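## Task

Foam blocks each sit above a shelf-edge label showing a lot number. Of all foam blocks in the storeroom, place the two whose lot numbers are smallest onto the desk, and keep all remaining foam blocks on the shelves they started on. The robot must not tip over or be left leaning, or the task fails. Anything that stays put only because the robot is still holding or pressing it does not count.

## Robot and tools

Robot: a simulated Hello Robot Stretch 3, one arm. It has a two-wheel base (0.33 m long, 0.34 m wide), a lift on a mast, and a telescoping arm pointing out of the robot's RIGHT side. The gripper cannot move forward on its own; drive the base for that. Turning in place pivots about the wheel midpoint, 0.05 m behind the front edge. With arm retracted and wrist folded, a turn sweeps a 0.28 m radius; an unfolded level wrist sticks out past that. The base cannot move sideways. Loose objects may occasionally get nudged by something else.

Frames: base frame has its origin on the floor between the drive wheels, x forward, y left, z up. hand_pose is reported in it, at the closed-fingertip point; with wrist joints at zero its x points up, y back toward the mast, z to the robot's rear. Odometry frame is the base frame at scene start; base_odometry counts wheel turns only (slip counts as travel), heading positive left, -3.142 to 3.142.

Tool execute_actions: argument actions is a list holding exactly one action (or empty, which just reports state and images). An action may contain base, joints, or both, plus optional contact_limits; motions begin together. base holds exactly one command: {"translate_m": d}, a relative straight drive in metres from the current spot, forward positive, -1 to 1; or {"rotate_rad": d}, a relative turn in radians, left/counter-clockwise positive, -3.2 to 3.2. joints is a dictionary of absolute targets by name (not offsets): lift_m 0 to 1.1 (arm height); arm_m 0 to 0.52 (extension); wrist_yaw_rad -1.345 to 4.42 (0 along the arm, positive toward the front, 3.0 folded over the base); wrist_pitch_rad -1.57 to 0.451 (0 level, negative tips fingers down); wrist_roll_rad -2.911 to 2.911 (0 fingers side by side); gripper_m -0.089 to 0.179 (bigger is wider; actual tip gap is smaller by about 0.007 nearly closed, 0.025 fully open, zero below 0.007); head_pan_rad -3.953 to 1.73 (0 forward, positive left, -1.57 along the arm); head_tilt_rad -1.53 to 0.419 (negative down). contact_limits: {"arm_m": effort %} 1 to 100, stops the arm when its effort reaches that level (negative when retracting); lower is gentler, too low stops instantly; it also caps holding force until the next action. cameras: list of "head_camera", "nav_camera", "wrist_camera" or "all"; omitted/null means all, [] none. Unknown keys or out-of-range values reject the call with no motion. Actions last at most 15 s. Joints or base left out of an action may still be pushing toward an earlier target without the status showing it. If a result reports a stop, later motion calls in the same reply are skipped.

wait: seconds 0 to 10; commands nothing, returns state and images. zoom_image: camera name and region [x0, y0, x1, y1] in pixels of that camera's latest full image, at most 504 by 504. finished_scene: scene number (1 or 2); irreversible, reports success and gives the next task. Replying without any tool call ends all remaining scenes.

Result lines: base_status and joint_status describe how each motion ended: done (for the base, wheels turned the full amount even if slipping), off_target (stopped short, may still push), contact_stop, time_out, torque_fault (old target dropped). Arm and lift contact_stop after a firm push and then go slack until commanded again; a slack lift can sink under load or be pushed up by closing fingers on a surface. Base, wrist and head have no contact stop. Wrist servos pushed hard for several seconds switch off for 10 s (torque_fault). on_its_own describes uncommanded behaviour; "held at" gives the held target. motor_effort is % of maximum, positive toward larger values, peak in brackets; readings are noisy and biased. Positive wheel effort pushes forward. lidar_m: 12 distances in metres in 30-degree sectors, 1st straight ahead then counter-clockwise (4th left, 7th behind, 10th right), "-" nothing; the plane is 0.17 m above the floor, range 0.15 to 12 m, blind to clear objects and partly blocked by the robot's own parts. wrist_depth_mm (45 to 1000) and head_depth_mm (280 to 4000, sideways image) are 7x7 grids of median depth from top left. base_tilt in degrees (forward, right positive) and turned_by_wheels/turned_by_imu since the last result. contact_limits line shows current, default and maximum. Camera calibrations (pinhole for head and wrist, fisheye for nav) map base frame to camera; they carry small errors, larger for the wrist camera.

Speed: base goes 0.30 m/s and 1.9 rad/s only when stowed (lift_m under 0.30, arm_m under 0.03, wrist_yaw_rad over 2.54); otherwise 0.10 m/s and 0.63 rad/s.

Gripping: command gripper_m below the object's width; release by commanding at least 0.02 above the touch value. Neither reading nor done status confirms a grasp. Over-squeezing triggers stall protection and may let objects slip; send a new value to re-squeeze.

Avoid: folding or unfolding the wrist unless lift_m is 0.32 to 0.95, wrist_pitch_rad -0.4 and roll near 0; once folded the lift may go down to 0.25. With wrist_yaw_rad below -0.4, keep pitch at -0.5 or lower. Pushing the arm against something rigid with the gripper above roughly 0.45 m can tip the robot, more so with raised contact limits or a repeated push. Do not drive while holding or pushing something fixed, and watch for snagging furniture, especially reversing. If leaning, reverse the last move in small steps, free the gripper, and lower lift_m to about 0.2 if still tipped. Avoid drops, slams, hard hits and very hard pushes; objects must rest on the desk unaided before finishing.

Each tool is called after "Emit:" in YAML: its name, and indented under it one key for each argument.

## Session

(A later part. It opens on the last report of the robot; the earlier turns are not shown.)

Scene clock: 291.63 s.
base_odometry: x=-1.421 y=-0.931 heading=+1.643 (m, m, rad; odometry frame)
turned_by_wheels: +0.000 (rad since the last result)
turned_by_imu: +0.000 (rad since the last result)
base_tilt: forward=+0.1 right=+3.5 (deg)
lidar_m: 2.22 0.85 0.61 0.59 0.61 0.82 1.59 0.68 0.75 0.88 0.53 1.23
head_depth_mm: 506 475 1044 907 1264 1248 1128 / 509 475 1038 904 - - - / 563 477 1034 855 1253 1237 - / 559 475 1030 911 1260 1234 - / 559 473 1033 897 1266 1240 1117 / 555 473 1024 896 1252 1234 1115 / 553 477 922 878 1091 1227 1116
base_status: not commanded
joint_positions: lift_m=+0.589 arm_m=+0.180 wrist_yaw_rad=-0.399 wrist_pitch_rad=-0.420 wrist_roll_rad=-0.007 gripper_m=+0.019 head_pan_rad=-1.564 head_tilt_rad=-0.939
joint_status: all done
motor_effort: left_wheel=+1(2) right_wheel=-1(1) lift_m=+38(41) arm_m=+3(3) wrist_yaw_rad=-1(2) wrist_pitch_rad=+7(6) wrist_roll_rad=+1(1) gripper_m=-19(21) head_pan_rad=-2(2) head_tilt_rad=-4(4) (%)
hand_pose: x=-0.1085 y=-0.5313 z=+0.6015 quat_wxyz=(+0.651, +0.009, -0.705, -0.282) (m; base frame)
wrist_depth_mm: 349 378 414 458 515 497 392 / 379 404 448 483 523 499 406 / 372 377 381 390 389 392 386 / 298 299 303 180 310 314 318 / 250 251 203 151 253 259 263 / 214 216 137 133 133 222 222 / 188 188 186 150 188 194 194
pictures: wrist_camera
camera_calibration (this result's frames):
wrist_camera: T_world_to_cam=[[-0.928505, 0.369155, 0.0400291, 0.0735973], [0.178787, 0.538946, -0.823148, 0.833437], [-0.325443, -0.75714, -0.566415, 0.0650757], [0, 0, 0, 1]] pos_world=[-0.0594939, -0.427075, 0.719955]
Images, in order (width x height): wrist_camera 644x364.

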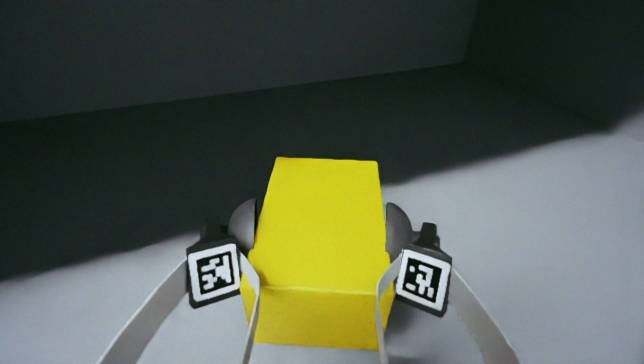

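Emit:
execute_actions:
  actions:
    - {"joints":{"arm_m":0}}
  cameras: []

Emit:
execute_actions:
  actions:
    - {"base":{"translate_m":-0.15},"joints":{"wrist_yaw_rad":2.65,"lift_m":0.47}}
  cameras: []

Emit:
execute_actions:
  actions:
    - {"base":{"translate_m":-0.93},"joints":{"lift_m":0.285}}
  cameras: []

Emit:
execute_actions:
  actions:
    - {"base":{"rotate_rad":-1.57}}
  cameras: []

Emit:
execute_actions:
  actions:
    - {"base":{"translate_m":1.0}}
  cameras: []

Emit:
execute_actions:
  actions:
    - {"base":{"translate_m":0.95}}
  cameras: []

Emit:
execute_actions:
  actions:
    - {"base":{"rotate_rad":1.58}}
  cameras: []

Emit:
execute_actions:
  actions:
    - {"base":{"translate_m":0.6}}
  cameras: []

Emit:
execute_actions:
  actions:
    - {"base":{"translate_m":0.4},"joints":{"lift_m":0.79}}
  cameras: []

Emit:
execute_actions:
  actions:
    - {"joints":{"wrist_yaw_rad":0,"arm_m":0.24}}
  cameras: ["head_camera","wrist_camera"]

Scene clock: 310.93 s.
base_odometry: x=-1.421 y=-0.931 heading=+1.643 (m, m, rad; odometry frame)
turned_by_wheels: +0.000 (rad since the last result)
turned_by_imu: +0.001 (rad since the last result)
base_tilt: forward=+0.0 right=+3.5 (deg)
lidar_m: 2.22 0.85 0.61 0.59 0.61 0.82 1.59 0.68 0.74 0.88 0.52 1.23
head_depth_mm: 505 474 1040 909 1265 1246 1121 / 508 477 1032 906 1243 1274 - / 563 477 1038 900 801 - - / 560 477 1025 900 1272 1251 - / 558 472 1024 898 1269 1232 1121 / 556 474 1021 897 1247 1234 1118 / 554 477 920 882 1080 1226 1113
base_status: not commanded
joint_positions: lift_m=+0.589 arm_m=+0.000 wrist_yaw_rad=-0.399 wrist_pitch_rad=-0.420 wrist_roll_rad=-0.007 gripper_m=+0.019 head_pan_rad=-1.564 head_tilt_rad=-0.939
joint_status: all done
motor_effort: left_wheel=+0(1) right_wheel=-1(1) lift_m=+39(39) arm_m=-3(2) wrist_yaw_rad=-1(1) wrist_pitch_rad=+6(7) wrist_roll_rad=+1(1) gripper_m=-18(20) head_pan_rad=-3(1) head_tilt_rad=-4(4) (%)
hand_pose: x=-0.1086 y=-0.3518 z=+0.6015 quat_wxyz=(+0.651, +0.009, -0.705, -0.282) (m; base frame)
wrist_depth_mm: 490 531 578 634 667 502 395 / 495 503 510 524 528 495 408 / 377 380 380 387 388 395 401 / 298 303 307 181 311 348 461 / 251 252 203 151 698 585 959 / 221 232 137 133 133 613 857 / 628 663 646 150 643 726 758
pictures: none
No camera images: the call's "cameras" was empty. Leave "cameras" out to get every camera's image.

Scene clock: 313.43 s.
base_odometry: x=-1.410 y=-1.081 heading=+1.643 (m, m, rad; odometry frame)
turned_by_wheels: +0.000 (rad since the last result)
turned_by_imu: +0.000 (rad since the last result)
base_tilt: forward=+0.0 right=+3.5 (deg)
lidar_m: 2.37 0.84 0.61 0.58 0.60 0.82 1.44 1.49 0.57 0.88 0.66 0.62
head_depth_mm: 568 479 1043 910 1179 1246 1132 / 565 479 1038 902 1275 1255 1126 / 547 477 1035 902 1282 1278 - / 503 475 1033 900 1273 1280 - / 527 473 1027 900 1269 1235 1134 / 555 478 1024 893 1271 1234 1114 / 555 479 1024 889 1265 1229 1115
base_status: done
joint_positions: lift_m=+0.471 arm_m=+0.000 wrist_yaw_rad=+2.648 wrist_pitch_rad=-0.420 wrist_roll_rad=-0.007 gripper_m=+0.019 head_pan_rad=-1.564 head_tilt_rad=-0.939
joint_status: all done
motor_effort: left_wheel=+2(3) right_wheel=-1(4) lift_m=+10(33) arm_m=-2(3) wrist_yaw_rad=+2(3) wrist_pitch_rad=+6(6) wrist_roll_rad=+1(1) gripper_m=-19(18) head_pan_rad=-2(3) head_tilt_rad=-4(4) (%)
hand_pose: x=+0.0850 y=+0.0521 z=+0.4830 quat_wxyz=(+0.312, +0.704, -0.025, +0.637) (m; base frame)
wrist_depth_mm: 484 535 593 683 773 919 - / 516 571 649 738 870 - - / 555 619 703 813 979 - - / 597 674 743 181 - - - / 658 723 453 151 810 842 837 / - 692 137 133 133 714 715 / - 612 602 150 609 617 627
pictures: none
No camera images: the call's "cameras" was empty. Leave "cameras" out to get every camera's image.

Scene clock: 319.30 s.
base_odometry: x=-1.343 y=-2.008 heading=+1.643 (m, m, rad; odometry frame)
turned_by_wheels: +0.000 (rad since the last result)
turned_by_imu: -0.003 (rad since the last result)
base_tilt: forward=+0.0 right=+3.5 (deg)
lidar_m: 2.36 0.82 0.60 0.57 0.59 0.53 0.51 0.53 0.71 1.87 0.73 0.67
head_depth_mm: 1749 1705 1666 1523 1368 1251 1126 / 2441 2099 1804 1562 1387 1236 1137 / 2543 2106 1795 1568 1375 1251 - / 2540 2082 1778 1542 1379 1255 - / 2523 2079 1779 1551 1372 1240 1130 / 2550 2096 1773 1546 1371 1235 1114 / 2525 2058 1778 1485 1362 1227 1120
base_status: done
joint_positions: lift_m=+0.286 arm_m=+0.000 wrist_yaw_rad=+2.648 wrist_pitch_rad=-0.420 wrist_roll_rad=-0.007 gripper_m=+0.019 head_pan_rad=-1.564 head_tilt_rad=-0.939
joint_status: all done
motor_effort: left_wheel=+2(10) right_wheel=-1(6) lift_m=+11(12) arm_m=-3(2) wrist_yaw_rad=+1(2) wrist_pitch_rad=+7(7) wrist_roll_rad=+1(1) gripper_m=-19(19) head_pan_rad=-3(2) head_tilt_rad=-4(4) (%)
hand_pose: x=+0.0849 y=+0.0522 z=+0.2980 quat_wxyz=(+0.312, +0.704, -0.025, +0.637) (m; base frame)
wrist_depth_mm: 471 515 581 664 761 891 - / 508 554 633 731 848 - - / 538 609 675 787 855 877 897 / 574 628 669 181 699 697 704 / 575 561 354 151 571 584 582 / - 492 133 133 133 495 496 / - - - 150 420 437 432
pictures: none
No camera images: the call's "cameras" was empty. Leave "cameras" out to get every camera's image.

Scene clock: 321.60 s.
base_odometry: x=-1.343 y=-2.008 heading=+0.073 (m, m, rad; odometry frame)
turned_by_wheels: -1.570 (rad since the last result)
turned_by_imu: -1.546 (rad since the last result)
base_tilt: forward=+0.1 right=+3.4 (deg)
lidar_m: 1.90 0.73 0.68 2.33 0.82 0.59 0.57 0.59 0.53 0.51 0.53 0.72
head_depth_mm: 456 541 660 850 1186 1247 1129 / 459 543 665 857 1194 1243 1140 / 461 546 667 865 1215 1244 - / 464 549 675 865 1225 1257 - / 465 553 678 876 1245 1233 1123 / 466 554 682 884 1256 1230 1113 / 468 556 686 890 1280 1236 1113
base_status: done
joint_positions: lift_m=+0.286 arm_m=+0.000 wrist_yaw_rad=+2.648 wrist_pitch_rad=-0.420 wrist_roll_rad=-0.007 gripper_m=+0.019 head_pan_rad=-1.564 head_tilt_rad=-0.939
joint_status: not commanded
motor_effort: left_wheel=+2(14) right_wheel=-1(9) lift_m=+11(11) arm_m=-3(2) wrist_yaw_rad=+1(1) wrist_pitch_rad=+7(7) wrist_roll_rad=+1(1) gripper_m=-20(19) head_pan_rad=-2(2) head_tilt_rad=-3(4) (%)
hand_pose: x=+0.0849 y=+0.0522 z=+0.2980 quat_wxyz=(+0.312, +0.704, -0.025, +0.637) (m; base frame)
wrist_depth_mm: - - - - 692 824 - / - - - - 766 - - / 833 837 847 816 812 882 909 / 661 677 673 180 682 696 710 / 566 557 355 151 560 580 578 / - 492 133 134 133 498 499 / - - - 150 421 433 438
pictures: none
No camera images: the call's "cameras" was empty. Leave "cameras" out to get every camera's image.

Scene clock: 326.53 s.
base_odometry: x=-0.346 y=-1.935 heading=+0.074 (m, m, rad; odometry frame)
turned_by_wheels: +0.000 (rad since the last result)
turned_by_imu: +0.004 (rad since the last result)
base_tilt: forward=+0.0 right=+3.4 (deg)
lidar_m: 1.89 1.89 2.35 0.53 0.54 0.73 1.57 0.72 0.52 0.50 0.52 0.71
head_depth_mm: 446 527 645 832 1160 1248 1128 / 449 531 649 835 1167 1244 1148 / 452 534 656 845 1189 1252 - / 453 538 659 850 1199 1255 - / 456 541 666 857 1210 1237 1124 / 458 543 669 866 1231 1230 1116 / 458 547 673 873 1246 1229 1117
base_status: done
joint_positions: lift_m=+0.286 arm_m=+0.000 wrist_yaw_rad=+2.648 wrist_pitch_rad=-0.420 wrist_roll_rad=-0.007 gripper_m=+0.019 head_pan_rad=-1.564 head_tilt_rad=-0.939
joint_status: not commanded
motor_effort: left_wheel=+2(14) right_wheel=-1(4) lift_m=+11(11) arm_m=-2(3) wrist_yaw_rad=+1(1) wrist_pitch_rad=+6(7) wrist_roll_rad=+1(1) gripper_m=-18(19) head_pan_rad=-2(2) head_tilt_rad=-4(4) (%)
hand_pose: x=+0.0849 y=+0.0522 z=+0.2980 quat_wxyz=(+0.312, +0.704, -0.025, +0.637) (m; base frame)
wrist_depth_mm: 655 - - - - - - / 536 - - - - - - / 504 852 847 852 868 866 894 / 546 671 675 180 697 706 706 / 557 568 355 151 568 583 582 / - 494 133 133 133 499 501 / - - - 150 423 430 434
pictures: none
No camera images: the call's "cameras" was empty. Leave "cameras" out to get every camera's image.

Scene clock: 331.40 s.
base_odometry: x=+0.602 y=-1.865 heading=+0.074 (m, m, rad; odometry frame)
turned_by_wheels: +0.000 (rad since the last result)
turned_by_imu: +0.004 (rad since the last result)
base_tilt: forward=+0.1 right=+3.4 (deg)
lidar_m: 1.24 1.10 1.10 3.79 1.49 1.18 1.98 0.71 0.52 0.50 0.51 0.70
head_depth_mm: 429 521 637 819 1133 1242 1124 / 428 504 606 825 1156 1246 1140 / 440 521 610 830 1166 1243 - / 442 525 615 836 1180 1255 - / 444 528 614 846 1198 1237 1127 / 446 531 616 854 1226 1228 1115 / 448 533 620 863 1228 1231 1114
base_status: done
joint_positions: lift_m=+0.286 arm_m=+0.000 wrist_yaw_rad=+2.648 wrist_pitch_rad=-0.420 wrist_roll_rad=-0.007 gripper_m=+0.019 head_pan_rad=-1.564 head_tilt_rad=-0.939
joint_status: not commanded
motor_effort: left_wheel=+1(14) right_wheel=-1(5) lift_m=+11(11) arm_m=-2(2) wrist_yaw_rad=+2(1) wrist_pitch_rad=+7(7) wrist_roll_rad=+1(1) gripper_m=-18(18) head_pan_rad=-2(2) head_tilt_rad=-4(4) (%)
hand_pose: x=+0.0849 y=+0.0522 z=+0.2980 quat_wxyz=(+0.312, +0.704, -0.025, +0.637) (m; base frame)
wrist_depth_mm: - - - - - - 983 / - - - - - - - / 831 837 856 875 874 887 877 / 667 680 674 180 694 690 698 / 571 563 350 151 564 586 590 / - 493 133 133 133 496 495 / - - - 150 416 429 434
pictures: none
No camera images: the call's "cameras" was empty. Leave "cameras" out to get every camera's image.

Scene clock: 333.60 s.
base_odometry: x=+0.602 y=-1.865 heading=+1.653 (m, m, rad; odometry frame)
turned_by_wheels: +1.580 (rad since the last result)
turned_by_imu: +1.557 (rad since the last result)
base_tilt: forward=+0.1 right=+3.4 (deg)
lidar_m: 3.78 1.49 1.18 1.94 0.71 0.52 0.50 0.52 0.70 1.24 1.10 1.11
head_depth_mm: 1159 1373 1595 1513 1351 1247 1128 / 1176 1393 1712 1572 1386 1240 1137 / 1179 1399 1676 1571 1386 1245 - / 1185 1407 1682 1549 1380 1257 - / 1195 1411 1682 1551 1378 1232 1133 / 1203 1419 1691 1560 1372 1234 1116 / 1205 1441 1686 1540 1367 1225 1116
base_status: done
joint_positions: lift_m=+0.286 arm_m=+0.000 wrist_yaw_rad=+2.648 wrist_pitch_rad=-0.420 wrist_roll_rad=-0.007 gripper_m=+0.019 head_pan_rad=-1.564 head_tilt_rad=-0.939
joint_status: not commanded
motor_effort: left_wheel=-3(12) right_wheel=+3(11) lift_m=+11(11) arm_m=-3(3) wrist_yaw_rad=+1(1) wrist_pitch_rad=+7(7) wrist_roll_rad=+1(1) gripper_m=-19(19) head_pan_rad=-2(3) head_tilt_rad=-4(4) (%)
hand_pose: x=+0.0849 y=+0.0522 z=+0.2980 quat_wxyz=(+0.312, +0.704, -0.025, +0.637) (m; base frame)
wrist_depth_mm: - - - - - - - / - - - - - - - / 826 842 852 861 857 890 894 / 676 666 675 180 698 699 704 / 575 555 353 151 563 583 587 / - 499 133 134 133 494 498 / - - - 150 419 435 436
pictures: none
No camera images: the call's "cameras" was empty. Leave "cameras" out to get every camera's image.

Scene clock: 337.23 s.
base_odometry: x=+0.552 y=-1.267 heading=+1.653 (m, m, rad; odometry frame)
turned_by_wheels: +0.000 (rad since the last result)
turned_by_imu: +0.002 (rad since the last result)
base_tilt: forward=+0.0 right=+3.5 (deg)
lidar_m: 3.18 1.49 1.09 1.05 1.55 1.14 1.09 1.13 1.29 0.80 0.81 1.12
head_depth_mm: 1166 1385 1676 1562 1379 1243 1125 / 1172 1386 1679 1561 1385 1238 1143 / 1176 1395 1686 1562 1386 1253 - / 1136 1374 1689 1554 1376 1253 - / 1088 906 766 1433 1358 1235 1121 / 1082 897 767 1496 1377 1235 1117 / 1075 886 766 1481 1368 1226 1117
base_status: done
joint_positions: lift_m=+0.286 arm_m=+0.000 wrist_yaw_rad=+2.648 wrist_pitch_rad=-0.420 wrist_roll_rad=-0.007 gripper_m=+0.019 head_pan_rad=-1.564 head_tilt_rad=-0.939
joint_status: not commanded
motor_effort: left_wheel=-4(9) right_wheel=+4(10) lift_m=+11(11) arm_m=-3(3) wrist_yaw_rad=+1(1) wrist_pitch_rad=+7(7) wrist_roll_rad=+1(1) gripper_m=-20(19) head_pan_rad=-2(2) head_tilt_rad=-4(4) (%)
hand_pose: x=+0.0849 y=+0.0522 z=+0.2980 quat_wxyz=(+0.312, +0.704, -0.025, +0.637) (m; base frame)
wrist_depth_mm: - 916 - - - - - / - 995 - - - - - / 821 819 847 862 875 869 866 / 662 673 688 181 697 693 707 / 570 560 356 151 567 579 589 / - 492 133 134 133 499 499 / - - - 150 418 432 436
pictures: none
No camera images: the call's "cameras" was empty. Leave "cameras" out to get every camera's image.

Scene clock: 342.67 s.
base_odometry: x=+0.519 y=-0.868 heading=+1.653 (m, m, rad; odometry frame)
turned_by_wheels: +0.000 (rad since the last result)
turned_by_imu: +0.002 (rad since the last result)
base_tilt: forward=+0.0 right=+3.4 (deg)
lidar_m: 2.80 1.48 1.09 1.05 1.09 1.54 1.49 1.55 0.81 0.80 0.85 0.97
head_depth_mm: 1094 912 777 1489 1449 - - / 1095 911 775 1433 - 1202 1161 / 1102 882 771 1439 1424 1221 - / 1091 882 772 1497 - - - / 1093 901 767 1490 1393 1250 - / 1085 897 765 1497 1366 1234 1113 / 1084 894 765 1488 1376 1224 1118
base_status: done
joint_positions: lift_m=+0.789 arm_m=+0.000 wrist_yaw_rad=+2.648 wrist_pitch_rad=-0.420 wrist_roll_rad=-0.007 gripper_m=+0.019 head_pan_rad=-1.564 head_tilt_rad=-0.939
joint_status: all done
motor_effort: left_wheel=-4(14) right_wheel=+3(10) lift_m=+39(42) arm_m=-3(3) wrist_yaw_rad=+2(2) wrist_pitch_rad=+7(7) wrist_roll_rad=+1(1) gripper_m=-19(18) head_pan_rad=-3(2) head_tilt_rad=-4(4) (%)
hand_pose: x=+0.0848 y=+0.0522 z=+0.8014 quat_wxyz=(+0.312, +0.704, -0.024, +0.637) (m; base frame)
wrist_depth_mm: 821 908 - - - - - / 883 991 - - - - - / 951 - - - - - - / - - - 180 - - - / - - - 151 - - - / - - 137 133 133 - - / - 932 909 150 916 948 928
pictures: none
No camera images: the call's "cameras" was empty. Leave "cameras" out to get every camera's image.

Scene clock: 345.67 s.
base_odometry: x=+0.519 y=-0.868 heading=+1.653 (m, m, rad; odometry frame)
turned_by_wheels: +0.000 (rad since the last result)
turned_by_imu: +0.000 (rad since the last result)
base_tilt: forward=+0.1 right=+3.5 (deg)
lidar_m: 2.80 1.49 1.08 1.05 1.09 1.55 1.49 1.55 0.81 0.80 0.85 0.97
head_depth_mm: 1093 939 - - - - - / 1094 958 - 1443 1365 1246 1155 / 1100 933 - 1434 1361 1240 - / 1091 885 755 1469 1382 1231 - / 1086 899 764 1498 1388 1234 1119 / 1083 898 766 1497 1382 1228 1117 / 1080 895 769 1492 1364 1232 1119
base_status: not commanded
joint_positions: lift_m=+0.789 arm_m=+0.240 wrist_yaw_rad=+0.002 wrist_pitch_rad=-0.420 wrist_roll_rad=-0.007 gripper_m=+0.019 head_pan_rad=-1.564 head_tilt_rad=-0.939
joint_status: all done
motor_effort: left_wheel=-3(4) right_wheel=+3(4) lift_m=+38(38) arm_m=+3(0) wrist_yaw_rad=-1(2) wrist_pitch_rad=+7(7) wrist_roll_rad=+1(1) gripper_m=-19(19) head_pan_rad=-2(2) head_tilt_rad=-4(4) (%)
hand_pose: x=-0.0211 y=-0.6088 z=+0.8014 quat_wxyz=(+0.694, +0.149, -0.689, -0.147) (m; base frame)
wrist_depth_mm: 713 698 690 700 697 687 700 / 520 527 543 546 561 609 750 / 397 399 405 350 417 421 814 / 320 322 325 180 333 335 337 / 267 267 209 151 271 278 280 / 228 230 137 133 133 237 238 / 201 202 198 150 201 207 209
pictures: head_camera (sideways: a quarter turn clockwise sets it upright), wrist_camera
camera_calibration (this result's frames):
head_camera: T_world_to_cam=[[-0.0237969, 0.826989, -0.561715, 0.752226], [0.999647, 0.0263059, -0.00362074, 0.00558028], [0.0117821, -0.561603, -0.827323, 1.04053], [0, 0, 0, 1]] pos_world=[0.0000626584, -0.0378625, 1.28341]
wrist_camera: T_world_to_cam=[[-0.998955, -0.0220621, 0.0400242, -0.0642588], [-0.0454792, 0.566252, -0.822977, 1.03595], [-0.00450715, -0.823937, -0.566663, 0.11433], [0, 0, 0, 1]] pos_world=[-0.0165622, -0.493825, 0.919921]
Images, in order (width x height): head_camera 896x504, wrist_camera 644x364.

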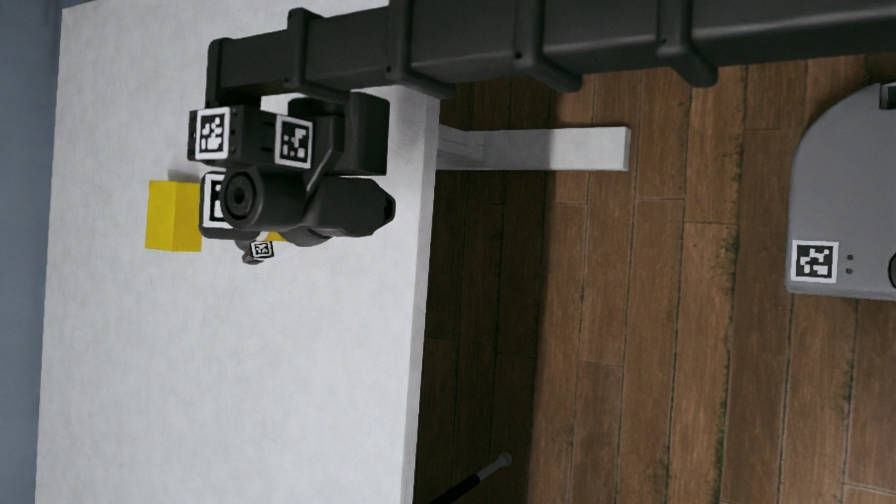

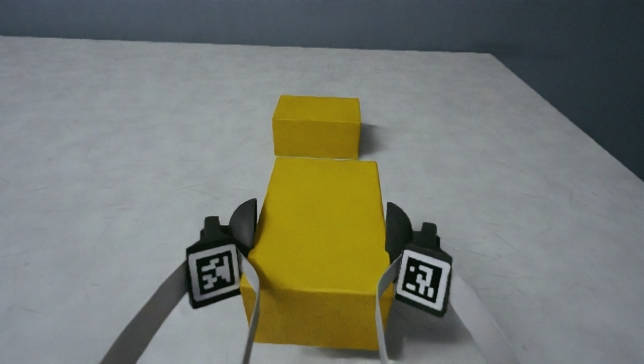

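Emit:
execute_actions:
  actions:
    - {"joints":{"lift_m":0.749}}
  cameras: ["wrist_camera"]

Emit:
execute_actions:
  actions:
    - {"joints":{"gripper_m":0.14}}
  cameras: []

Emit:
execute_actions:
  actions:
    - {"joints":{"lift_m":0.83}}
  cameras: ["wrist_camera"]

Scene clock: 353.43 s.
base_odometry: x=+0.519 y=-0.868 heading=+1.653 (m, m, rad; odometry frame)
turned_by_wheels: +0.000 (rad since the last result)
turned_by_imu: +0.000 (rad since the last result)
base_tilt: forward=+0.0 right=+3.4 (deg)
lidar_m: 2.79 1.48 1.09 1.05 1.08 1.55 1.49 1.55 0.81 0.80 0.85 0.97
head_depth_mm: 1093 909 798 719 - - - / 1094 911 - 1460 1375 1235 1160 / 1102 885 - 1476 1369 1234 - / 1094 883 755 1505 1382 1241 - / 1085 900 772 1492 1374 1231 1124 / 1082 901 767 1492 1377 1233 1120 / 1081 894 764 1484 1369 1232 1113
base_status: not commanded
joint_positions: lift_m=+0.750 arm_m=+0.240 wrist_yaw_rad=+0.002 wrist_pitch_rad=-0.420 wrist_roll_rad=-0.007 gripper_m=+0.019 head_pan_rad=-1.564 head_tilt_rad=-0.939
joint_status: all done
motor_effort: left_wheel=-4(4) right_wheel=+3(3) lift_m=+10(34) arm_m=+3(3) wrist_yaw_rad=-1(2) wrist_pitch_rad=+7(7) wrist_roll_rad=+1(1) gripper_m=-19(20) head_pan_rad=-2(2) head_tilt_rad=-4(4) (%)
hand_pose: x=-0.0211 y=-0.6088 z=+0.7620 quat_wxyz=(+0.694, +0.149, -0.689, -0.147) (m; base frame)
wrist_depth_mm: 618 627 646 677 675 678 683 / 419 428 433 321 453 454 735 / 320 319 328 325 333 339 343 / 256 257 260 181 265 269 271 / 214 215 185 151 218 222 224 / 184 185 137 134 133 191 192 / 162 162 159 150 161 166 167
pictures: wrist_camera
camera_calibration (this result's frames):
wrist_camera: T_world_to_cam=[[-0.998955, -0.0220621, 0.0400239, -0.0626799], [-0.0454789, 0.566252, -0.822977, 1.00349], [-0.00450697, -0.823937, -0.566663, 0.0919756], [0, 0, 0, 1]] pos_world=[-0.0165622, -0.493828, 0.880476]
Images, in order (width x height): wrist_camera 644x364.

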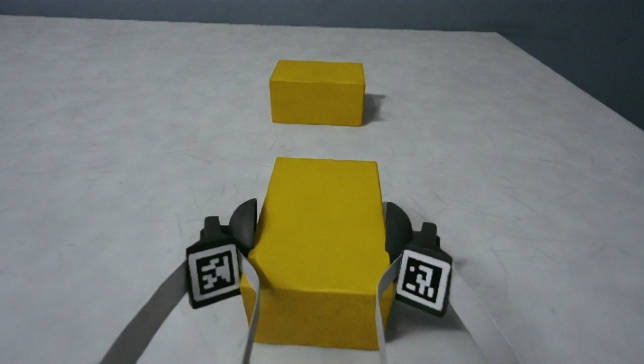

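Scene clock: 355.13 s.
base_odometry: x=+0.519 y=-0.868 heading=+1.653 (m, m, rad; odometry frame)
turned_by_wheels: +0.000 (rad since the last result)
turned_by_imu: +0.000 (rad since the last result)
base_tilt: forward=+0.1 right=+3.4 (deg)
lidar_m: 2.79 1.49 1.09 1.05 1.09 1.55 1.49 1.55 0.81 0.80 0.85 0.97
head_depth_mm: 1095 914 791 717 - - - / 1101 910 - 1459 1372 1239 1160 / 1097 888 - 1478 1366 1236 - / 1099 882 756 1492 1386 1233 - / 1091 898 769 1501 1375 1235 1122 / 1080 897 767 1498 1367 1233 1117 / 1080 895 765 1490 1368 1228 1109
base_status: not commanded
joint_positions: lift_m=+0.750 arm_m=+0.240 wrist_yaw_rad=+0.002 wrist_pitch_rad=-0.420 wrist_roll_rad=-0.007 gripper_m=+0.140 head_pan_rad=-1.564 head_tilt_rad=-0.939
joint_status: all done
motor_effort: left_wheel=-4(3) right_wheel=+3(3) lift_m=+11(10) arm_m=+2(3) wrist_yaw_rad=-1(1) wrist_pitch_rad=+7(7) wrist_roll_rad=+1(1) gripper_m=+0(82) head_pan_rad=-2(2) head_tilt_rad=-4(4) (%)
hand_pose: x=-0.0211 y=-0.6088 z=+0.7620 quat_wxyz=(+0.694, +0.149, -0.689, -0.147) (m; base frame)
wrist_depth_mm: 621 630 649 674 674 677 691 / 420 427 436 320 453 452 742 / 318 320 326 327 332 339 343 / 257 258 260 189 265 268 270 / 213 222 216 157 220 231 226 / 189 - 180 136 183 - 192 / 158 162 159 151 161 166 168
pictures: none
No camera images: the call's "cameras" was empty. Leave "cameras" out to get every camera's image.

Scene clock: 356.70 s.
base_odometry: x=+0.519 y=-0.868 heading=+1.653 (m, m, rad; odometry frame)
turned_by_wheels: +0.000 (rad since the last result)
turned_by_imu: +0.000 (rad since the last result)
base_tilt: forward=+0.0 right=+3.4 (deg)
lidar_m: 2.80 1.49 1.09 1.05 1.09 1.55 1.49 1.55 0.81 0.81 0.85 0.97
head_depth_mm: 1090 965 - - 1360 1226 1128 / 1102 - 745 1451 1390 1239 1150 / 1094 - - 1430 1364 1242 - / 1090 925 755 1476 1375 1241 - / 1085 899 767 1495 1362 1236 1118 / 1088 902 768 1488 1384 1231 1122 / 1079 893 764 1484 1377 1236 1108
base_status: not commanded
joint_positions: lift_m=+0.829 arm_m=+0.240 wrist_yaw_rad=+0.002 wrist_pitch_rad=-0.420 wrist_roll_rad=-0.007 gripper_m=+0.140 head_pan_rad=-1.564 head_tilt_rad=-0.939
joint_status: all done
motor_effort: left_wheel=-4(3) right_wheel=+3(3) lift_m=+38(40) arm_m=+3(3) wrist_yaw_rad=-1(1) wrist_pitch_rad=+7(7) wrist_roll_rad=+1(1) gripper_m=+0(0) head_pan_rad=-2(2) head_tilt_rad=-4(4) (%)
hand_pose: x=-0.0211 y=-0.6088 z=+0.8414 quat_wxyz=(+0.694, +0.149, -0.689, -0.147) (m; base frame)
wrist_depth_mm: 716 711 715 696 700 689 684 / 628 646 651 658 677 740 760 / 476 481 489 404 497 508 833 / 384 385 390 372 398 398 870 / 322 333 327 329 329 346 334 / 284 - 279 228 284 - 288 / 236 243 243 198 247 248 251
pictures: wrist_camera
camera_calibration (this result's frames):
wrist_camera: T_world_to_cam=[[-0.998955, -0.0220603, 0.0400241, -0.0658599], [-0.0454781, 0.566252, -0.822977, 1.06889], [-0.00450863, -0.823937, -0.566663, 0.137004], [0, 0, 0, 1]] pos_world=[-0.0165624, -0.49383, 0.959941]
Images, in order (width x height): wrist_camera 644x364.

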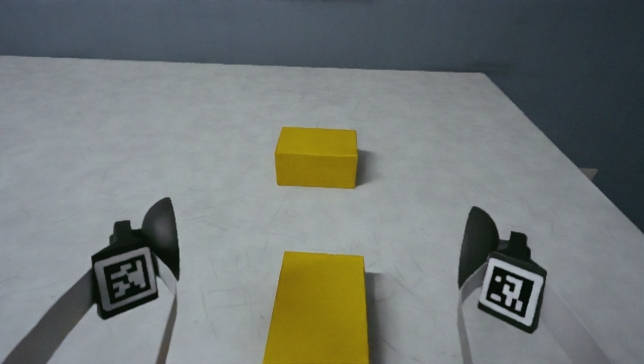

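Emit:
finished_scene:
  scene: 2

The scene is finished: the task was done.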